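# Three arms bridge sticks across posts over blue disc

## Task

Place all three sticks so each one's centre line, running from end to end, crosses above the blue disc painted on the table. When finished, no stick may rest on the table, every post must remain close to its starting spot, and nothing may depend on a robot to stay in place. Any number of the arms may be used. The grippers must let go and the arms must pull away at the end. For reference, the arm feet sit on the tabletop (z=+0.72 m) at arm1 (+0.62, 0.00) facing +180°, arm2 (-0.31, +0.54) facing -60°, and arm3 (-0.31, -0.54) facing +60°, with headings measured counter-clockwise from +x.

## Robot and tools

Robots: three identical i2rt Big YAM arms, named arm1, arm2 and arm3. Each has six revolute joints, a two-finger gripper and a wrist camera. The wrist camera rides on top of the hand and looks toward the fingertips. The reach is about 1.0 m from the joint1 axis. Two fixed room cameras, cam_high and cam_low, view the table as well.

Frame: one scene frame is shared by everything. Its origin is on the floor and +z points up. The arm feet are bolted at table height, z=+0.72 m. arm1 is at (+0.62, 0.00) facing +180°, arm2 at (-0.31, +0.54) facing -60°, and arm3 at (-0.31, -0.54) facing +60°. Headings are counter-clockwise from +x, and all three arms face roughly toward the table centre. The hand point lies midway between the fingertips. The hand's z axis runs along the fingers, and its y axis is the direction the fingers open and close.

execute_actions: the argument "actions" is a list containing either one action or none. An empty list simply returns the state and images. An action is an object keyed by arm name. Under each name goes a "joints" object that maps joint names to absolute targets. These are not offsets. The joints and their ranges are:
- joint1_rad: -2.879 to 2.879. Turns the arm about its foot; positive is counter-clockwise seen from above; 0 aims along the foot's heading.
- joint2_rad: 0 to 3.141. Shoulder; at 0 the upper arm lies back and roughly level, and increasing values lift it up and then forward.
- joint3_rad: 0 to 3.019. Elbow; 0 means folded, and larger values open it.
- joint4_rad: -1.692 to 1.57. Hand pitch; positive tilts the fingers up.
- joint5_rad: -1.57 to 1.57. Sideways swing of the hand; positive goes to the arm's right.
- joint6_rad: -2.094 to 2.094. Hand roll; positive is clockwise when viewed from behind the hand.
- gripper_m: 0 to 0.093, in metres. This is the fingertip gap. Each finger pad squeezes with roughly 50–62 N at most.
All named motions start together but may finish at different times. Because joints move at different speeds, the hand can swing wide between postures. Any joint or arm left out of an action keeps pursuing its previous target. If a key is unknown or a value is out of range, the whole call is refused and nothing moves. A single action runs for at most 15 s. The optional "cameras" list chooses which images come back: omitted, null or ["all"] returns every camera, and [] returns none. The "pictures" line lists the returned images in order.

wait: {"seconds": 0–10}. This commands nothing new and then returns the state and images.

zoom_image: {"camera", "region": [x0, y0, x1, y1]}. Region values are pixels of that camera's most recent full 504x504 image, measured from the top-left corner. The region can be up to 504x504.

read_manual: returns only licence texts and is of no use for control.

finished_scene: {"scene": 1 or 2}. This closes the scene for good and reports whether it succeeded. Call it only after the sticks are resting on their own and the arms have backed away. Its result gives the task for the next scene. Sending a reply with no tool call ends all scenes.

Result lines: joint_positions gives the current joint readings. joint_status explains how each commanded joint ended:
- reached: done, within a tolerance of about ±0.045 for j1, ±0.14 for j2, ±0.09 for j3, ±0.055 for j4, ±0.03 for j5, ±0.035 for j6 and ±0.003 for the gripper.
- off_target: the joint stopped short and may still be pushing.
- contact_stop: the joint stopped where it touched something and now holds that position.
- time_out: the joint did not finish. It keeps pushing toward its target, or toward a point clamped near where it stands, and on_its_own names it. Sending the reported position eases the push.
- not_followed: a self-collision or arm-to-arm collision check blocked the arm's targets. These may be retried with later actions. The gripper part of such an action still runs.
on_its_own lists joints the call did not command; its "held at" value is the target being held, not the joint's actual position. When a joint holding a load times out, it sags. Tiny target changes may not move a joint at all. Once a stop is reported, any further motion calls in the same reply are skipped.

Cautions: these arms do not halt on contact and will keep pressing hard. Avoid squeezing or forcing anything. Sustained pushing or holding a load heats the motors. A MOTOR HOT line appears from 85 °C. At 100 °C an OVER-TEMPERATURE FAULT drops that arm and its gripper, and its joints then read limit_stop_at_motor_heat; resend the targets after it cools. Arms must never press hard against each other. Nothing in the state reports arm-to-arm contact, and the collision check does not cover fingers, gripper housings or wrist cameras, so keep clearances generous. Objects that touch robots are not counted. Do not drop, slam or knock items, and never let anything leave the work area. Doing so ends the scene. Loose objects may get a small push now and then, so check that the sticks stay supported on the posts and that the posts have not moved from where they started.

Each tool is called as name(argument=value, ...) on one line, values as JSON.

## Session

execute_actions(actions=[])

Scene clock: 0.00 s.
Motor temperatures (°C, as the motors report them): arm1=[27 27 26 28 29 28] | arm2=[29 26 29 29 26 27] | arm3=[27 29 26 27 29 29]
arm1.joint_positions: joint1_rad=-0.486 joint2_rad=+0.594 joint3_rad=+1.386 joint4_rad=-1.283 joint5_rad=+0.112 joint6_rad=-0.086 gripper_m=+0.094
arm1.joint_status: not commanded
arm1.hand: x=+0.4257 y=+0.1277 z=+1.3807 quat_wxyz=(+0.188, -0.834, +0.199, +0.479) (m; scene frame)
arm2.joint_positions: joint1_rad=-0.481 joint2_rad=+0.527 joint3_rad=+1.343 joint4_rad=-1.361 joint5_rad=-0.219 joint6_rad=-0.285 gripper_m=+0.094
arm2.joint_status: not commanded
arm2.hand: x=-0.2751 y=+0.3403 z=+1.3177 quat_wxyz=(-0.372, -0.475, -0.725, +0.332) (m; scene frame)
arm3.joint_positions: joint1_rad=-0.399 joint2_rad=+0.541 joint3_rad=+1.329 joint4_rad=-1.508 joint5_rad=+0.165 joint6_rad=-0.187 gripper_m=+0.095
arm3.joint_status: not commanded
arm3.hand: x=-0.1483 y=-0.4425 z=+1.3171 quat_wxyz=(-0.417, +0.352, -0.837, -0.029) (m; scene frame)
pictures: arm1_cam_wrist, arm2_cam_wrist, arm3_cam_wrist, cam_high, cam_low
Images, in order (width x height): arm1_cam_wrist 504x504, arm2_cam_wrist 504x504, arm3_cam_wrist 504x504, cam_high 504x504, cam_low 504x504.

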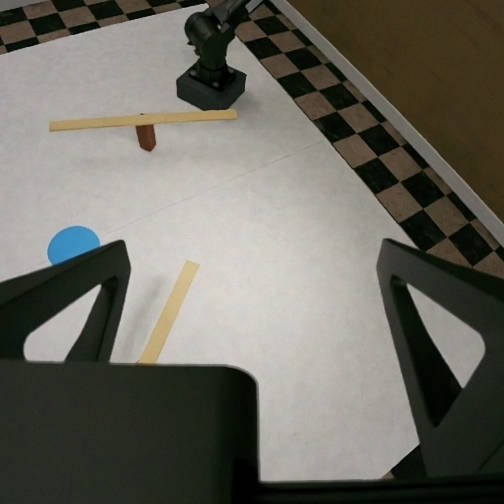

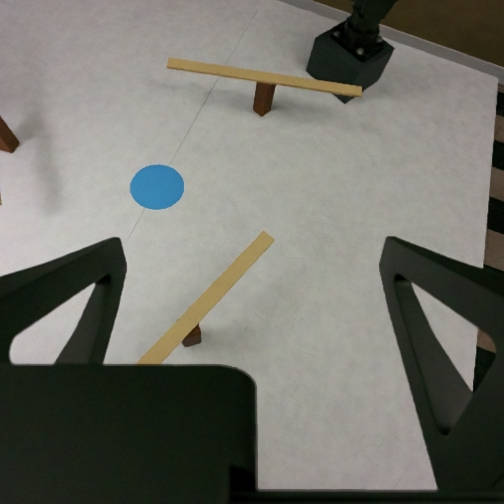

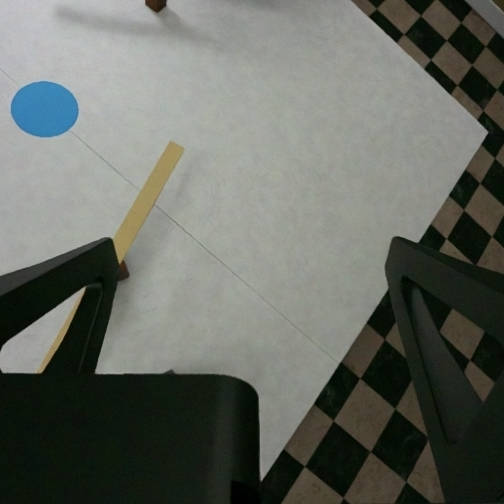

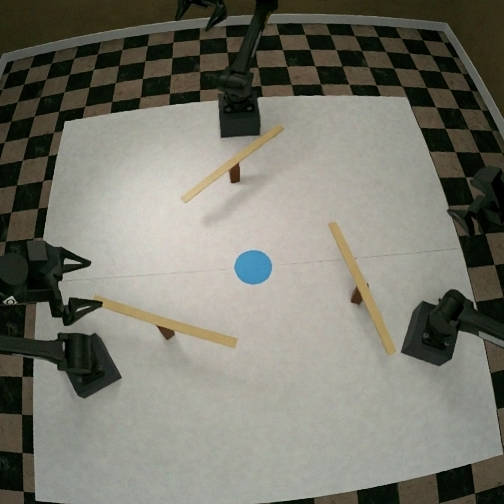

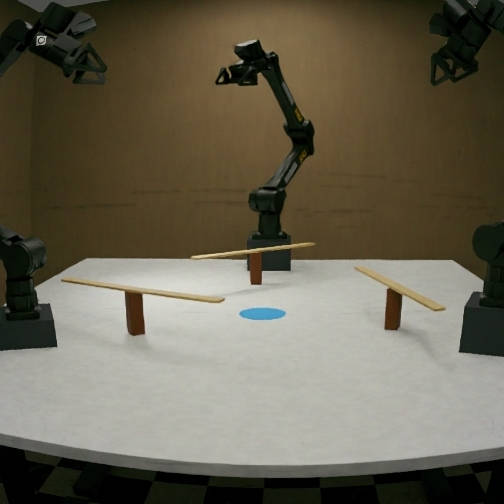

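zoom_image(camera="cam_high", region=[40, 90, 460, 410])

zoom_image(camera="cam_low", region=[0, 200, 504, 380])

Region (40, 90, 460, 410) of cam_high's 504x504 image, scaled by 1.200, with more detail than that image has; it fills the top 384 rows of this view, and the rest is white.

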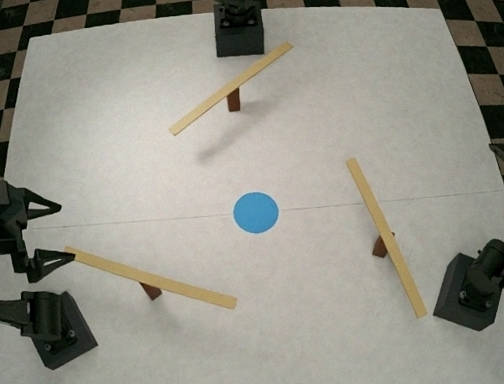

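Region (0, 200, 504, 380) of cam_low's 504x504 image, scaled by 1.000; it fills the top 180 rows of this view, and the rest is white.

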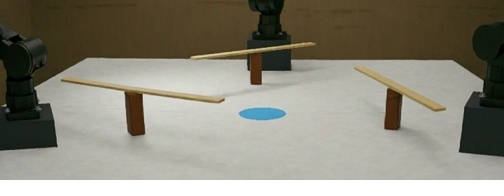

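execute_actions(actions=[{"arm1":{"joints":{"joint1_rad":-0.25,"joint2_rad":1.022,"joint3_rad":0.974,"joint4_rad":-1.523,"joint5_rad":0,"joint6_rad":0}},"arm2":{"joints":{"joint1_rad":-0.25,"joint2_rad":1.022,"joint3_rad":1.05,"joint4_rad":-1.6,"joint5_rad":0,"joint6_rad":0}},"arm3":{"joints":{"joint1_rad":-0.25,"joint2_rad":1.022,"joint3_rad":0.974,"joint4_rad":-1.523,"joint5_rad":0,"joint6_rad":0}}}])

Scene clock: 4.90 s.
Motor temperatures (°C, as the motors report them): arm1=[27 27 28 28 29 28] | arm2=[29 26 31 29 26 27] | arm3=[27 29 27 27 29 29]
arm1.joint_positions: joint1_rad=-0.256 joint2_rad=+1.030 joint3_rad=+0.958 joint4_rad=-1.513 joint5_rad=+0.001 joint6_rad=-0.010 gripper_m=+0.094
arm1.joint_status: all done
arm1.hand: x=+0.3663 y=+0.0680 z=+1.0427 quat_wxyz=(-0.003, -0.992, +0.122, -0.008) (m; scene frame)
arm2.joint_positions: joint1_rad=-0.253 joint2_rad=+1.032 joint3_rad=+1.031 joint4_rad=-1.585 joint5_rad=-0.003 joint6_rad=-0.008 gripper_m=+0.094
arm2.joint_status: all done
arm2.hand: x=-0.2505 y=+0.2800 z=+1.0292 quat_wxyz=(+0.003, -0.617, -0.787, -0.007) (m; scene frame)
arm3.joint_positions: joint1_rad=-0.256 joint2_rad=+1.035 joint3_rad=+0.957 joint4_rad=-1.510 joint5_rad=+0.004 joint6_rad=-0.008 gripper_m=+0.095
arm3.joint_status: all done
arm3.hand: x=-0.1312 y=-0.3438 z=+1.0383 quat_wxyz=(+0.008, +0.406, -0.914, +0.005) (m; scene frame)
pictures: arm1_cam_wrist, arm2_cam_wrist, arm3_cam_wrist, cam_high, cam_low
Images, in order (width x height): arm1_cam_wrist 504x504, arm2_cam_wrist 504x504, arm3_cam_wrist 504x504, cam_high 504x504, cam_low 504x504.

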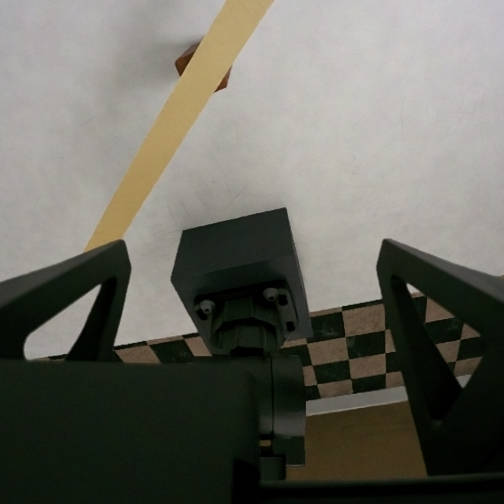

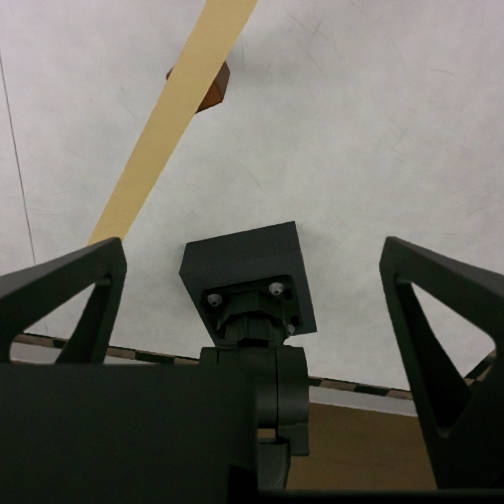

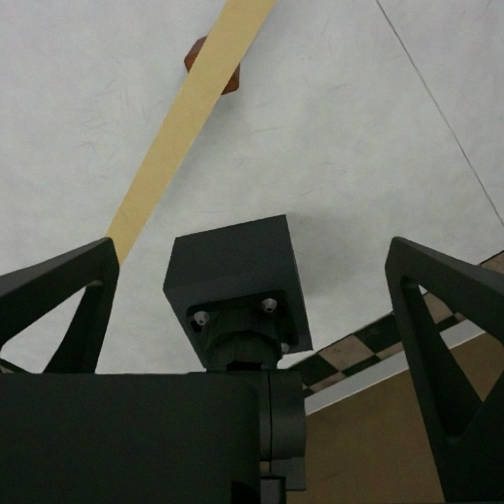

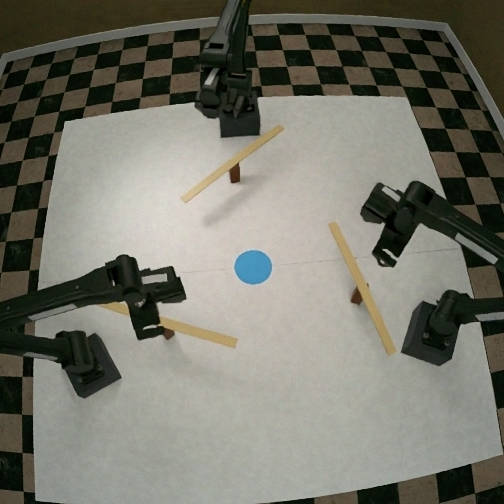

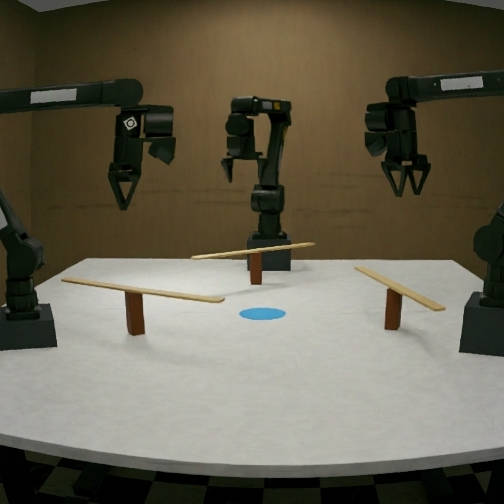

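execute_actions(actions=[{"arm1":{"joints":{"joint1_rad":-0.13,"joint2_rad":1.19,"joint3_rad":0.787,"joint4_rad":-1.15,"joint5_rad":0,"joint6_rad":0.76}},"arm2":{"joints":{"joint1_rad":-0.11,"joint2_rad":1.13,"joint3_rad":0.856,"joint4_rad":-1.28,"joint5_rad":0,"joint6_rad":0.76}},"arm3":{"joints":{"joint1_rad":-0.15,"joint2_rad":1.19,"joint3_rad":0.787,"joint4_rad":-1.15,"joint5_rad":0,"joint6_rad":0.76}}}])

Scene clock: 9.13 s.
Motor temperatures (°C, as the motors report them): arm1=[27 28 29 28 29 28] | arm2=[29 26 32 29 26 27] | arm3=[27 30 29 27 29 29]
arm1.joint_positions: joint1_rad=-0.132 joint2_rad=+1.205 joint3_rad=+0.774 joint4_rad=-1.163 joint5_rad=+0.000 joint6_rad=+0.749 gripper_m=+0.095
arm1.joint_status: all done
arm1.hand: x=+0.3313 y=+0.0393 z=+0.9293 quat_wxyz=(+0.001, -0.905, +0.426, -0.012) (m; scene frame)
arm2.joint_positions: joint1_rad=-0.107 joint2_rad=+1.142 joint3_rad=+0.845 joint4_rad=-1.297 joint5_rad=-0.001 joint6_rad=+0.751 gripper_m=+0.094
arm2.joint_status: all done
arm2.hand: x=-0.2056 y=+0.2714 z=+0.9308 quat_wxyz=(+0.010, -0.826, -0.564, -0.005) (m; scene frame)
arm3.joint_positions: joint1_rad=-0.152 joint2_rad=+1.200 joint3_rad=+0.776 joint4_rad=-1.164 joint5_rad=+0.002 joint6_rad=+0.752 gripper_m=+0.095
arm3.joint_status: all done
arm3.hand: x=-0.1355 y=-0.3031 z=+0.9284 quat_wxyz=(+0.005, +0.091, -0.996, +0.007) (m; scene frame)
pictures: arm1_cam_wrist, arm2_cam_wrist, arm3_cam_wrist, cam_high, cam_low
Images, in order (width x height): arm1_cam_wrist 504x504, arm2_cam_wrist 504x504, arm3_cam_wrist 504x504, cam_high 504x504, cam_low 504x504.

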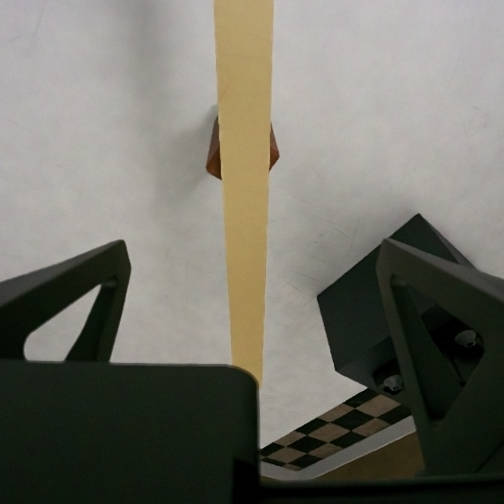

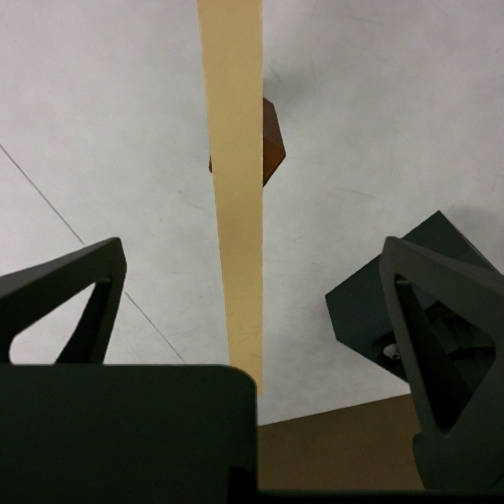

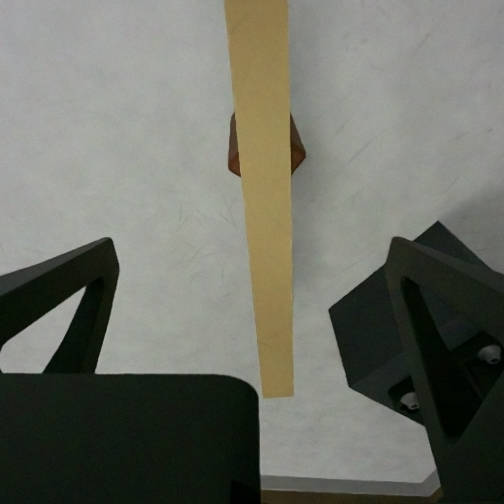

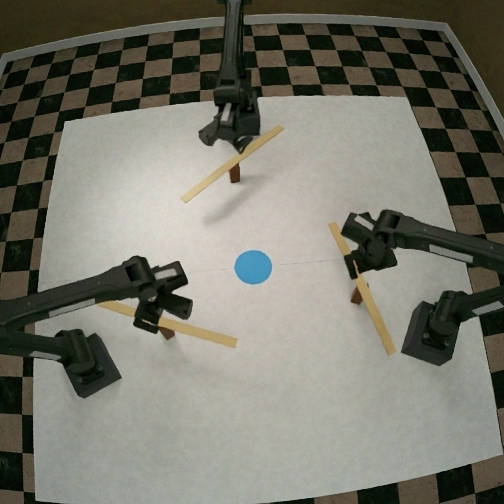

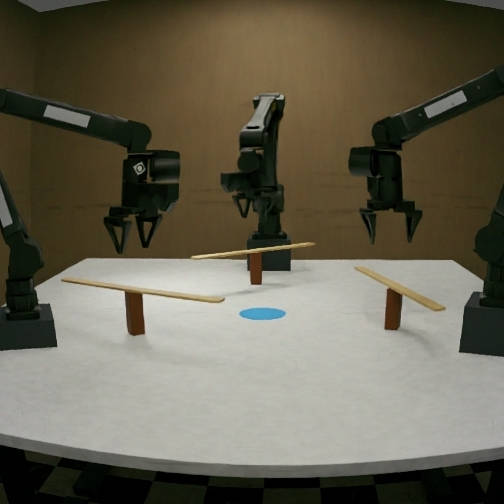

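execute_actions(actions=[{"arm1":{"joints":{"joint1_rad":-0.116,"joint2_rad":1.353,"joint3_rad":0.646,"joint4_rad":-0.827,"joint5_rad":0,"joint6_rad":0.774}},"arm2":{"joints":{"joint1_rad":-0.085,"joint2_rad":1.242,"joint3_rad":0.681,"joint4_rad":-0.972,"joint5_rad":0,"joint6_rad":0.775}},"arm3":{"joints":{"joint1_rad":-0.175,"joint2_rad":1.323,"joint3_rad":0.626,"joint4_rad":-0.838,"joint5_rad":0,"joint6_rad":0.652}}}])

Scene clock: 11.53 s.
Motor temperatures (°C, as the motors report them): arm1=[27 28 30 28 29 28] | arm2=[29 26 32 29 26 27] | arm3=[27 30 29 27 29 29]
arm1.joint_positions: joint1_rad=-0.128 joint2_rad=+1.365 joint3_rad=+0.635 joint4_rad=-0.839 joint5_rad=+0.000 joint6_rad=+0.764 gripper_m=+0.095
arm1.joint_status: all done
arm1.hand: x=+0.3269 y=+0.0381 z=+0.8405 quat_wxyz=(-0.002, -0.902, +0.431, -0.001) (m; scene frame)
arm2.joint_positions: joint1_rad=-0.092 joint2_rad=+1.251 joint3_rad=+0.669 joint4_rad=-0.990 joint5_rad=-0.001 joint6_rad=+0.767 gripper_m=+0.094
arm2.joint_status: all done
arm2.hand: x=-0.2009 y=+0.2727 z=+0.8408 quat_wxyz=(-0.001, -0.826, -0.564, -0.003) (m; scene frame)
arm3.joint_positions: joint1_rad=-0.166 joint2_rad=+1.325 joint3_rad=+0.615 joint4_rad=-0.852 joint5_rad=+0.002 joint6_rad=+0.660 gripper_m=+0.095
arm3.joint_status: all done
arm3.hand: x=-0.1350 y=-0.3092 z=+0.8427 quat_wxyz=(-0.003, +0.129, -0.992, -0.002) (m; scene frame)
pictures: arm1_cam_wrist, arm2_cam_wrist, arm3_cam_wrist, cam_high, cam_low
Images, in order (width x height): arm1_cam_wrist 504x504, arm2_cam_wrist 504x504, arm3_cam_wrist 504x504, cam_high 504x504, cam_low 504x504.

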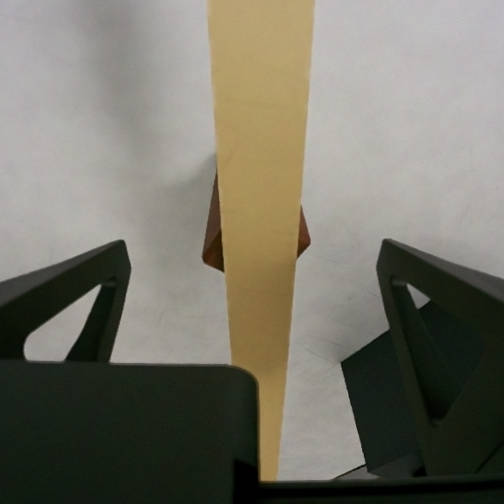

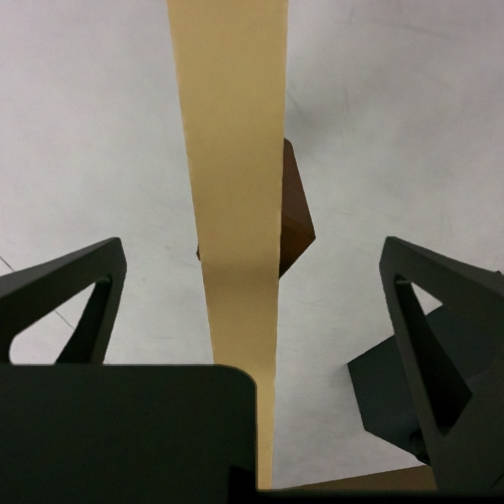

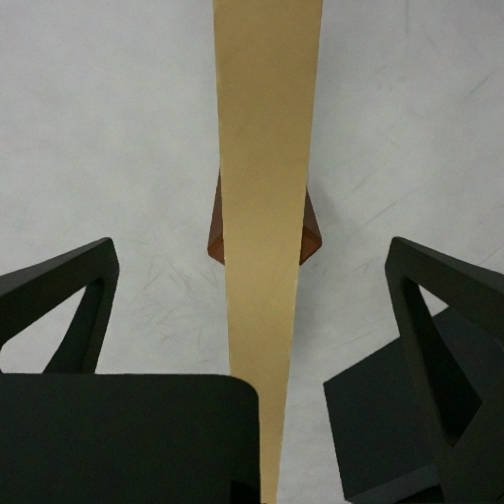

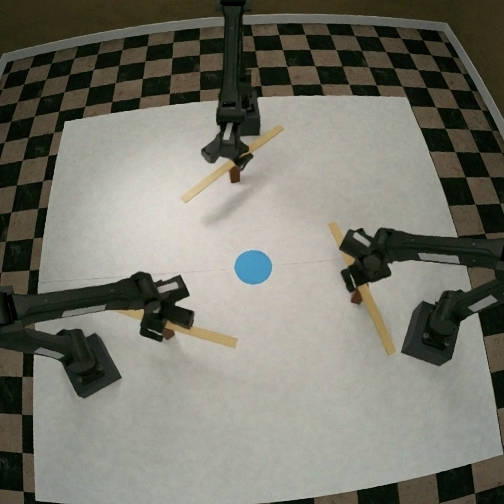

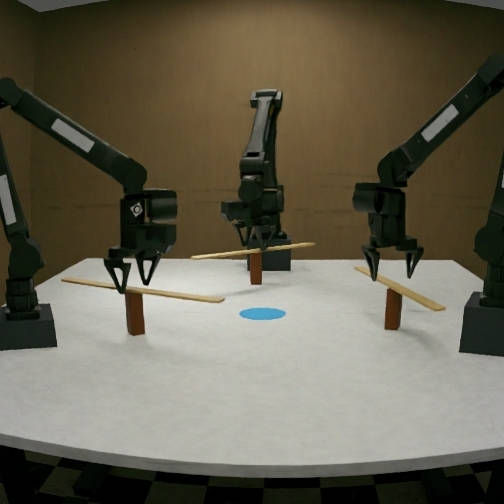

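zoom_image(camera="cam_low", region=[50, 220, 250, 350])

zoom_image(camera="cam_low", region=[300, 220, 500, 350])

zoom_image(camera="cam_low", region=[170, 190, 330, 300])

Region (50, 220, 250, 350) of cam_low's 504x504 image, scaled by 2.520, with more detail than that image has; it fills the top 328 rows of this view, and the rest is white.

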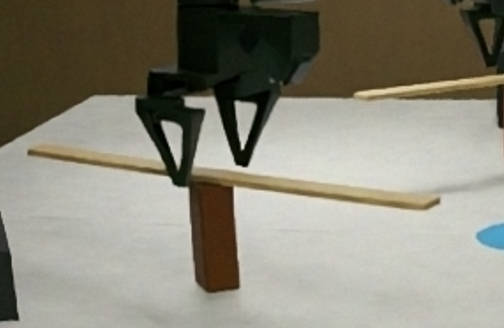

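Region (300, 220, 500, 350) of cam_low's 504x504 image, scaled by 2.520, with more detail than that image has; it fills the top 328 rows of this view, and the rest is white.

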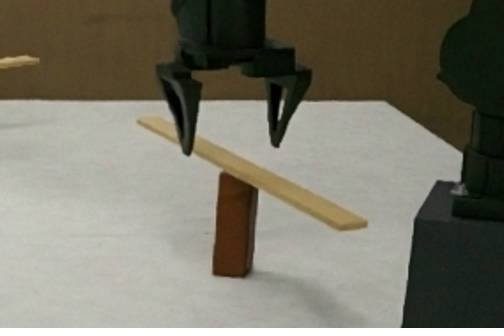

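Region (170, 190, 330, 300) of cam_low's 504x504 image, scaled by 3.150, with more detail than that image has; it fills the top 346 rows of this view, and the rest is white.

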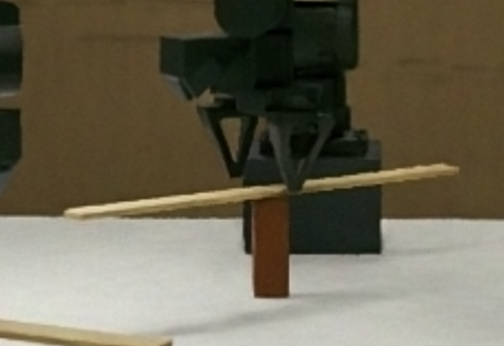

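execute_actions(actions=[{"arm1":{"joints":{"joint1_rad":0.17,"joint2_rad":1.077,"joint3_rad":0.541,"joint4_rad":-1.022,"joint5_rad":0,"joint6_rad":1.052}},"arm2":{"joints":{"joint1_rad":0.192,"joint2_rad":0.993,"joint3_rad":0.652,"joint4_rad":-1.22,"joint5_rad":0,"joint6_rad":1.037}},"arm3":{"joints":{"joint1_rad":0.124,"joint2_rad":1.02,"joint3_rad":0.499,"joint4_rad":-1.039,"joint5_rad":0,"joint6_rad":0.955}}}])

Scene clock: 14.87 s.
Motor temperatures (°C, as the motors report them): arm1=[27 28 30 28 29 28] | arm2=[29 26 33 29 26 27] | arm3=[27 30 30 27 29 29]
arm1.joint_positions: joint1_rad=+0.163 joint2_rad=+1.076 joint3_rad=+0.535 joint4_rad=-1.011 joint5_rad=+0.000 joint6_rad=+1.042 gripper_m=+0.095
arm1.joint_status: all done
arm1.hand: x=+0.3896 y=-0.0373 z=+0.8799 quat_wxyz=(-0.007, -0.905, +0.425, +0.006) (m; scene frame)
arm2.joint_positions: joint1_rad=+0.191 joint2_rad=+0.986 joint3_rad=+0.654 joint4_rad=-1.204 joint5_rad=-0.001 joint6_rad=+1.029 gripper_m=+0.094
arm2.joint_status: all done
arm2.hand: x=-0.1614 y=+0.3503 z=+0.8991 quat_wxyz=(-0.019, -0.820, -0.572, -0.004) (m; scene frame)
arm3.joint_positions: joint1_rad=+0.118 joint2_rad=+1.019 joint3_rad=+0.493 joint4_rad=-1.026 joint5_rad=+0.002 joint6_rad=+0.947 gripper_m=+0.095
arm3.joint_status: all done
arm3.hand: x=-0.2315 y=-0.3355 z=+0.8745 quat_wxyz=(-0.005, +0.128, -0.992, -0.008) (m; scene frame)
pictures: arm1_cam_wrist, arm2_cam_wrist, arm3_cam_wrist, cam_high, cam_low
Images, in order (width x height): arm1_cam_wrist 504x504, arm2_cam_wrist 504x504, arm3_cam_wrist 504x504, cam_high 504x504, cam_low 504x504.

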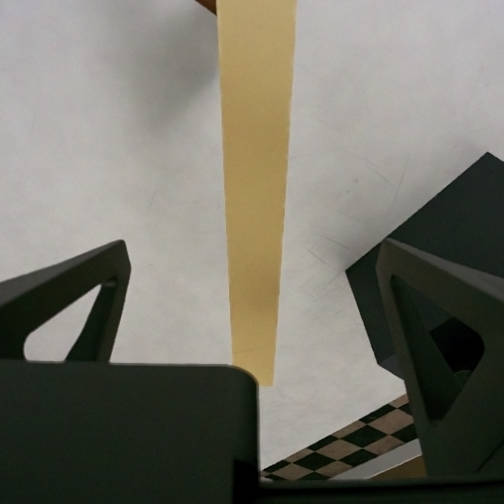

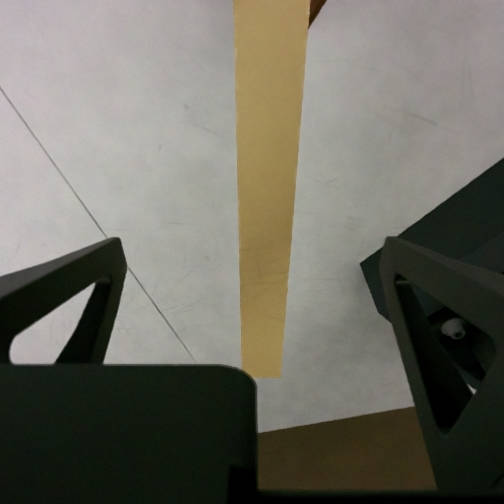

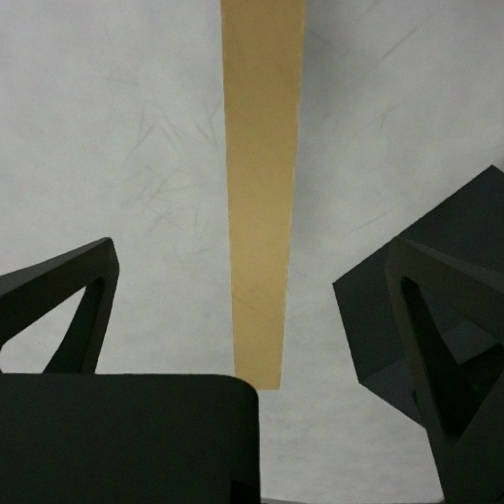

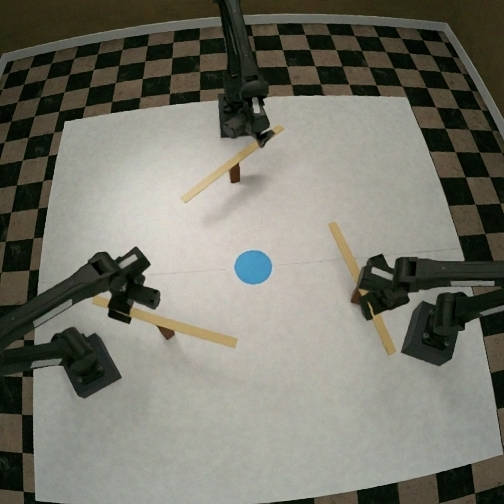

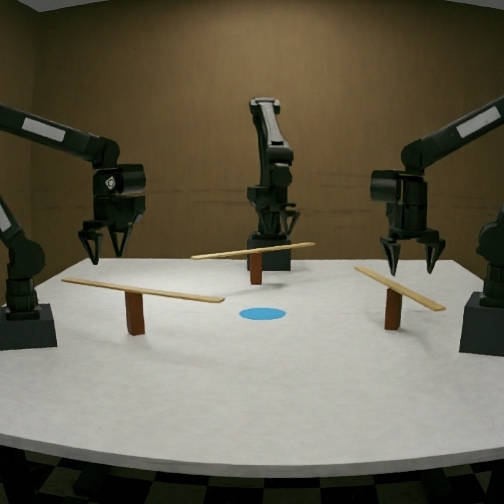

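execute_actions(actions=[{"arm1":{"joints":{"joint2_rad":1.245,"joint3_rad":0.449,"joint4_rad":-0.741}},"arm2":{"joints":{"joint2_rad":1.118,"joint3_rad":0.525,"joint4_rad":-0.941}},"arm3":{"joints":{"joint2_rad":1.203,"joint3_rad":0.401,"joint4_rad":-0.739}}}])

Scene clock: 16.10 s.
Motor temperatures (°C, as the motors report them): arm1=[27 28 30 28 29 28] | arm2=[29 26 33 29 26 27] | arm3=[27 30 30 27 29 29]
arm1.joint_positions: joint1_rad=+0.163 joint2_rad=+1.249 joint3_rad=+0.442 joint4_rad=-0.754 joint5_rad=+0.000 joint6_rad=+1.042 gripper_m=+0.095
arm1.joint_status: all done
arm1.hand: x=+0.3900 y=-0.0376 z=+0.8160 quat_wxyz=(-0.005, -0.905, +0.425, +0.003) (m; scene frame)
arm2.joint_positions: joint1_rad=+0.191 joint2_rad=+1.125 joint3_rad=+0.515 joint4_rad=-0.958 joint5_rad=-0.001 joint6_rad=+1.029 gripper_m=+0.094
arm2.joint_status: all done
arm2.hand: x=-0.1645 y=+0.3546 z=+0.8222 quat_wxyz=(-0.003, -0.820, -0.572, -0.003) (m; scene frame)
arm3.joint_positions: joint1_rad=+0.118 joint2_rad=+1.200 joint3_rad=+0.395 joint4_rad=-0.753 joint5_rad=+0.002 joint6_rad=+0.947 gripper_m=+0.095
arm3.joint_status: all done
arm3.hand: x=-0.2318 y=-0.3361 z=+0.8101 quat_wxyz=(-0.003, +0.128, -0.992, -0.005) (m; scene frame)
pictures: arm1_cam_wrist, arm2_cam_wrist, arm3_cam_wrist, cam_high, cam_low
Images, in order (width x height): arm1_cam_wrist 504x504, arm2_cam_wrist 504x504, arm3_cam_wrist 504x504, cam_high 504x504, cam_low 504x504.

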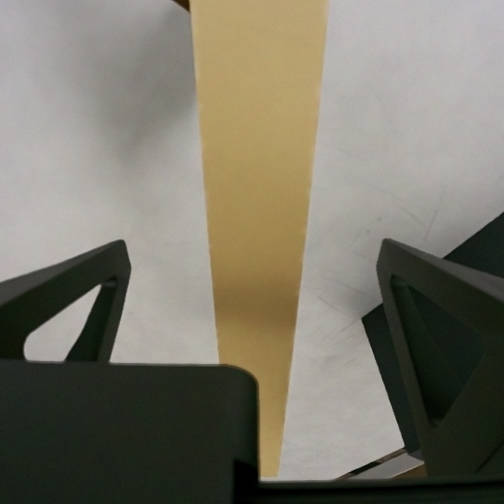

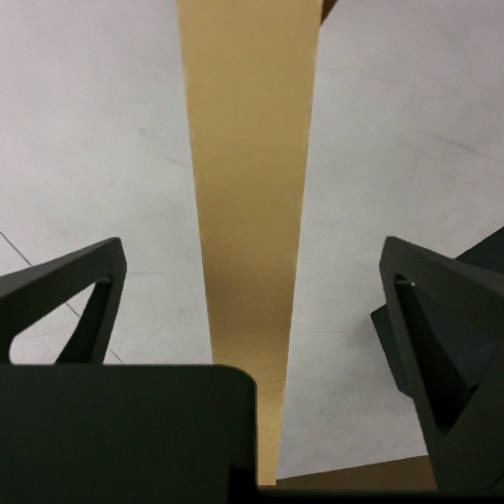

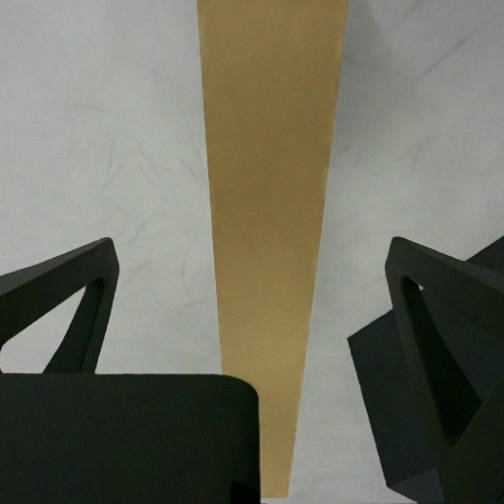

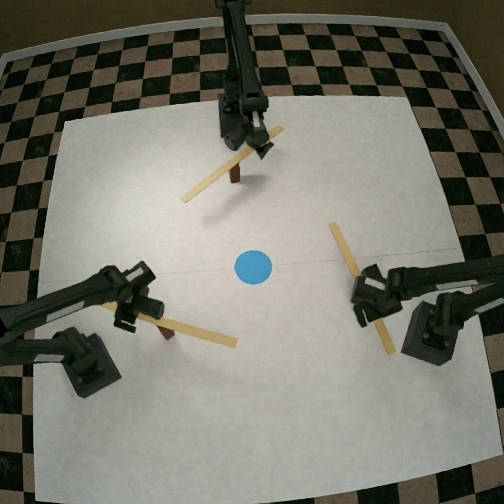

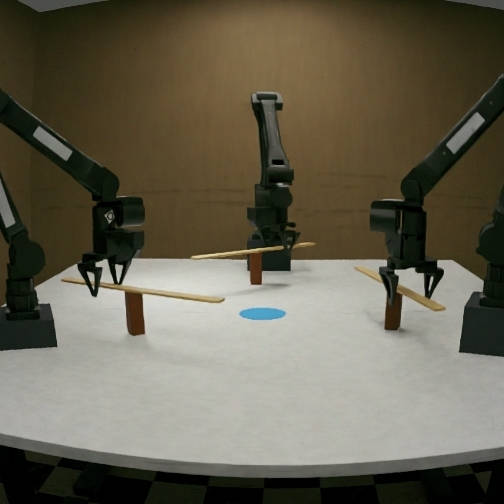

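execute_actions(actions=[{"arm1":{"joints":{"gripper_m":0.018}},"arm2":{"joints":{"gripper_m":0.018}},"arm3":{"joints":{"gripper_m":0.018}}}])

Scene clock: 17.23 s.
Motor temperatures (°C, as the motors report them): arm1=[27 28 30 28 29 28] | arm2=[29 26 33 29 26 27] | arm3=[27 30 30 27 29 29]
arm1.joint_positions: joint1_rad=+0.163 joint2_rad=+1.249 joint3_rad=+0.442 joint4_rad=-0.753 joint5_rad=+0.000 joint6_rad=+1.043 gripper_m=+0.028
arm1.joint_status: gripper_m off_target (ended at +0.028, target +0.018)
arm1.hand: x=+0.3899 y=-0.0376 z=+0.8160 quat_wxyz=(-0.005, -0.905, +0.425, +0.003) (m; scene frame)
arm2.joint_positions: joint1_rad=+0.191 joint2_rad=+1.125 joint3_rad=+0.515 joint4_rad=-0.958 joint5_rad=+0.000 joint6_rad=+1.030 gripper_m=+0.027
arm2.joint_status: gripper_m off_target (ended at +0.027, target +0.018)
arm2.hand: x=-0.1645 y=+0.3546 z=+0.8222 quat_wxyz=(-0.003, -0.821, -0.572, -0.002) (m; scene frame)
arm3.joint_positions: joint1_rad=+0.118 joint2_rad=+1.200 joint3_rad=+0.395 joint4_rad=-0.753 joint5_rad=+0.002 joint6_rad=+0.949 gripper_m=+0.028
arm3.joint_status: gripper_m off_target (ended at +0.028, target +0.018)
arm3.hand: x=-0.2318 y=-0.3360 z=+0.8101 quat_wxyz=(-0.003, +0.127, -0.992, -0.005) (m; scene frame)
pictures: arm1_cam_wrist, arm2_cam_wrist, arm3_cam_wrist, cam_high, cam_low
Images, in order (width x height): arm1_cam_wrist 504x504, arm2_cam_wrist 504x504, arm3_cam_wrist 504x504, cam_high 504x504, cam_low 504x504.

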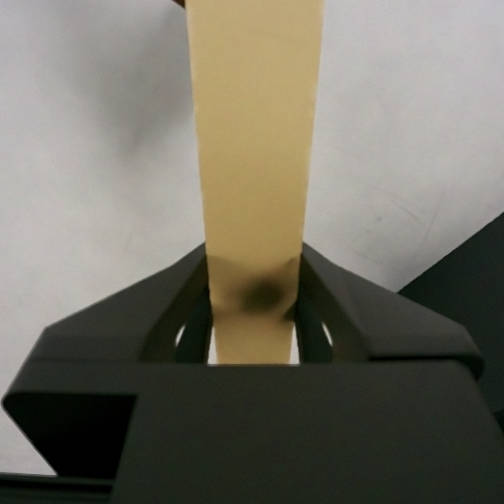

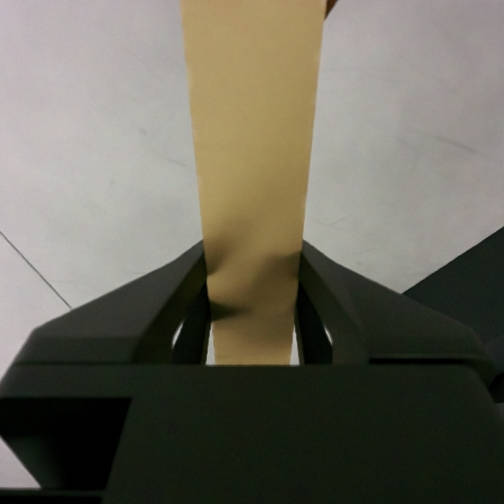

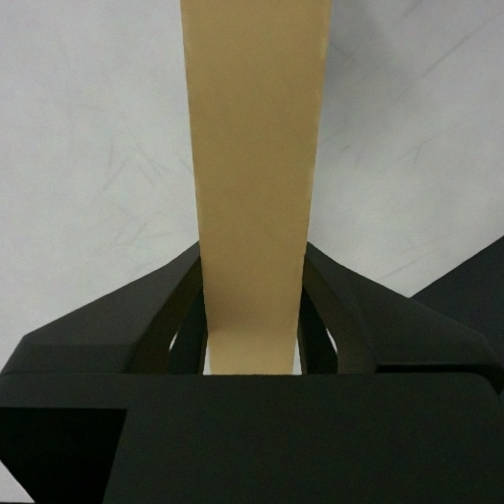

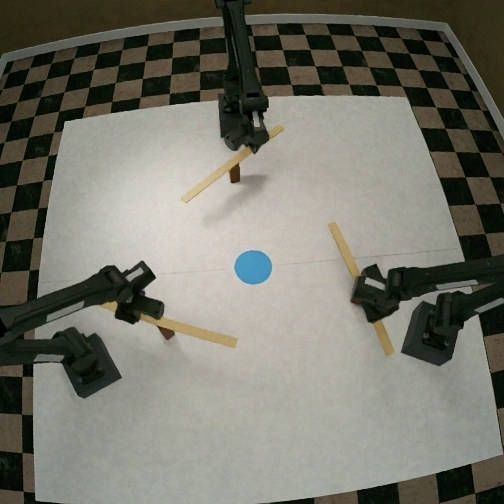

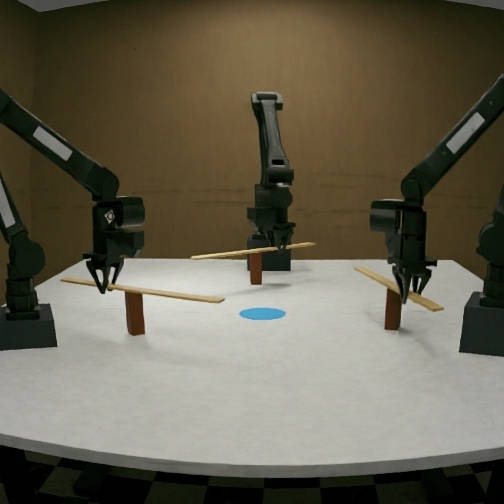

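execute_actions(actions=[{"arm1":{"joints":{"joint2_rad":1.232,"joint3_rad":0.775,"joint4_rad":-1.108}},"arm2":{"joints":{"joint2_rad":1.165,"joint3_rad":0.863,"joint4_rad":-1.256}},"arm3":{"joints":{"joint2_rad":1.203,"joint3_rad":0.746,"joint4_rad":-1.105}}}], cameras=["cam_high", "cam_low"])

Scene clock: 19.60 s.
Motor temperatures (°C, as the motors report them): arm1=[27 28 30 28 29 28] | arm2=[29 26 33 29 26 27] | arm3=[27 30 30 27 29 29]
arm1.joint_positions: joint1_rad=+0.163 joint2_rad=+1.242 joint3_rad=+0.743 joint4_rad=-1.098 joint5_rad=+0.000 joint6_rad=+1.043 gripper_m=+0.028
arm1.joint_status: all done
arm1.hand: x=+0.3309 y=-0.0469 z=+0.9090 quat_wxyz=(+0.005, -0.905, +0.426, -0.011) (m; scene frame)
arm2.joint_positions: joint1_rad=+0.191 joint2_rad=+1.166 joint3_rad=+0.829 joint4_rad=-1.241 joint5_rad=+0.000 joint6_rad=+1.030 gripper_m=+0.027
arm2.joint_status: all done
arm2.hand: x=-0.1271 y=+0.3074 z=+0.9190 quat_wxyz=(+0.002, -0.821, -0.571, -0.002) (m; scene frame)
arm3.joint_positions: joint1_rad=+0.118 joint2_rad=+1.200 joint3_rad=+0.720 joint4_rad=-1.092 joint5_rad=+0.002 joint6_rad=+0.949 gripper_m=+0.028
arm3.joint_status: all done
arm3.hand: x=-0.2063 y=-0.2701 z=+0.9092 quat_wxyz=(+0.000, +0.127, -0.992, +0.001) (m; scene frame)
pictures: cam_high, cam_low
Images, in order (width x height): cam_high 504x504, cam_low 504x504.

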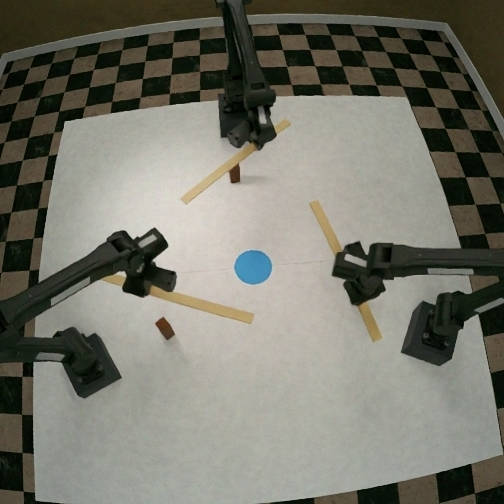

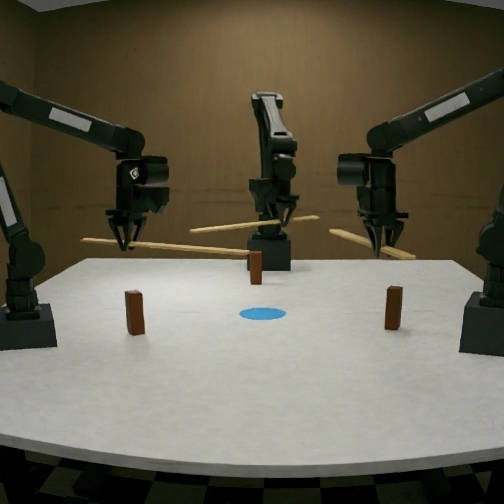

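execute_actions(actions=[{"arm1":{"joints":{"joint1_rad":-0.096,"joint2_rad":1.215,"joint3_rad":0.566,"joint4_rad":-0.594,"joint6_rad":-0.11}},"arm2":{"joints":{"joint1_rad":-0.074,"joint2_rad":1.115,"joint3_rad":0.636,"joint4_rad":-0.765,"joint6_rad":-0.115}},"arm3":{"joints":{"joint1_rad":-0.14,"joint2_rad":1.185,"joint3_rad":0.53,"joint4_rad":-0.59,"joint6_rad":-0.11}}}])

Scene clock: 22.00 s.
Motor temperatures (°C, as the motors report them): arm1=[27 28 30 28 29 28] | arm2=[29 26 33 29 26 27] | arm3=[27 30 30 27 29 29]
arm1.joint_positions: joint1_rad=-0.093 joint2_rad=+1.224 joint3_rad=+0.554 joint4_rad=-0.612 joint5_rad=-0.001 joint6_rad=-0.100 gripper_m=+0.028
arm1.joint_status: all done
arm1.hand: x=+0.2951 y=+0.0306 z=+0.8629 quat_wxyz=(+0.011, -0.990, -0.003, +0.143) (m; scene frame)
arm2.joint_positions: joint1_rad=-0.075 joint2_rad=+1.115 joint3_rad=+0.624 joint4_rad=-0.788 joint5_rad=-0.001 joint6_rad=-0.107 gripper_m=+0.027
arm2.joint_status: all done
arm2.hand: x=-0.1818 y=+0.2400 z=+0.8702 quat_wxyz=(-0.120, -0.498, -0.855, +0.084) (m; scene frame)
arm3.joint_positions: joint1_rad=-0.137 joint2_rad=+1.196 joint3_rad=+0.520 joint4_rad=-0.609 joint5_rad=+0.001 joint6_rad=-0.102 gripper_m=+0.028
arm3.joint_status: all done
arm3.hand: x=-0.1266 y=-0.2826 z=+0.8560 quat_wxyz=(-0.130, +0.496, -0.857, -0.058) (m; scene frame)
pictures: arm1_cam_wrist, arm2_cam_wrist, arm3_cam_wrist, cam_high, cam_low
Images, in order (width x height): arm1_cam_wrist 504x504, arm2_cam_wrist 504x504, arm3_cam_wrist 504x504, cam_high 504x504, cam_low 504x504.

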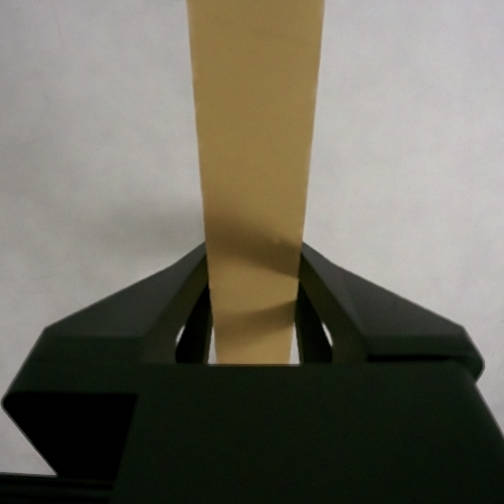

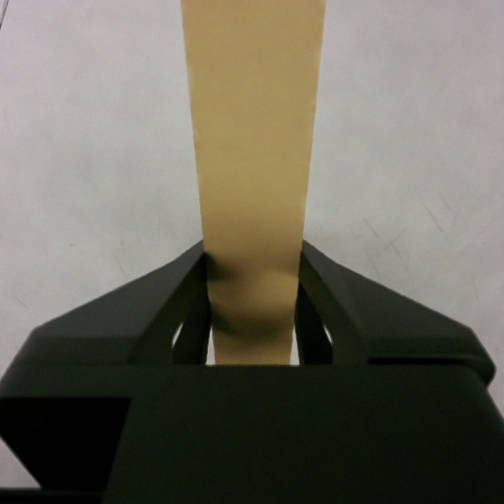

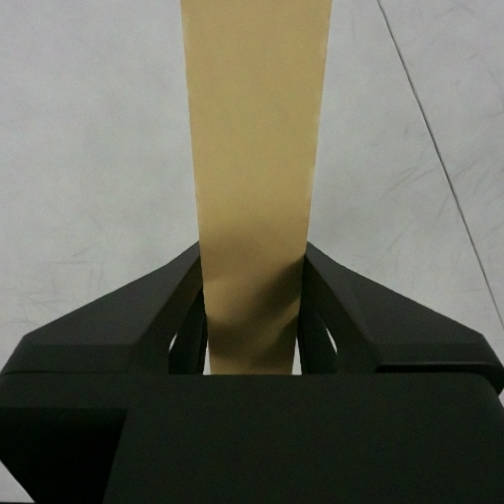

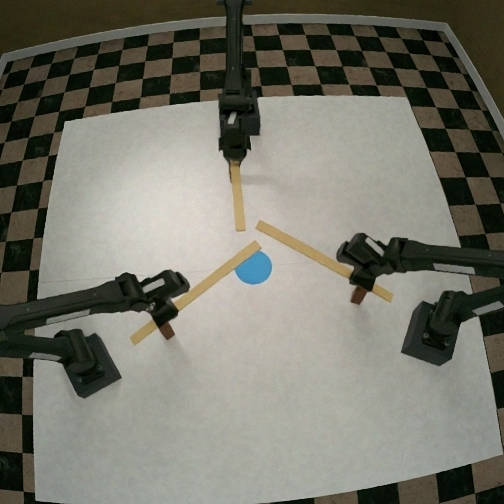

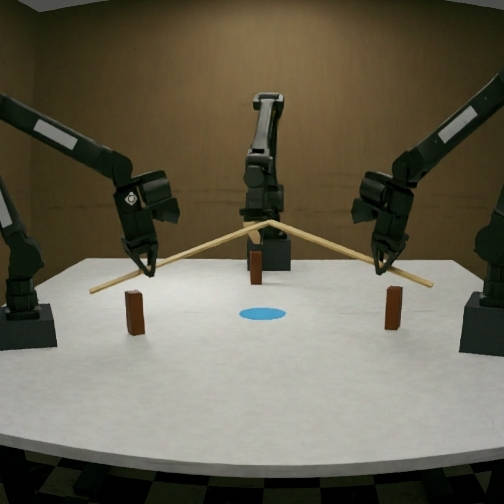

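zoom_image(camera="cam_high", region=[170, 150, 350, 310])

zoom_image(camera="cam_low", region=[180, 180, 340, 330])

Region (170, 150, 350, 310) of cam_high's 504x504 image, scaled by 2.800, with more detail than that image has.

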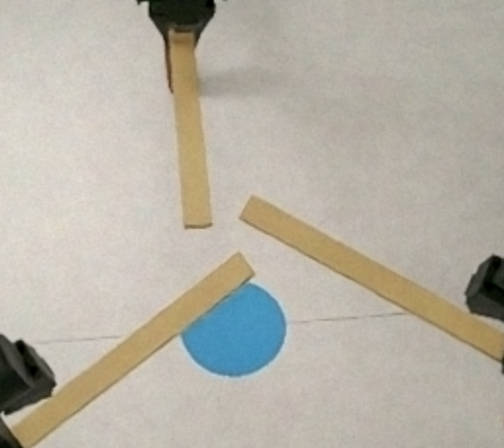

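Region (180, 180, 340, 330) of cam_low's 504x504 image, scaled by 3.150, with more detail than that image has; it fills the top 472 rows of this view, and the rest is white.

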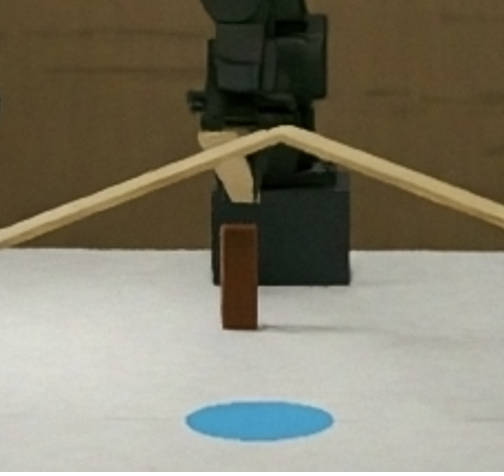

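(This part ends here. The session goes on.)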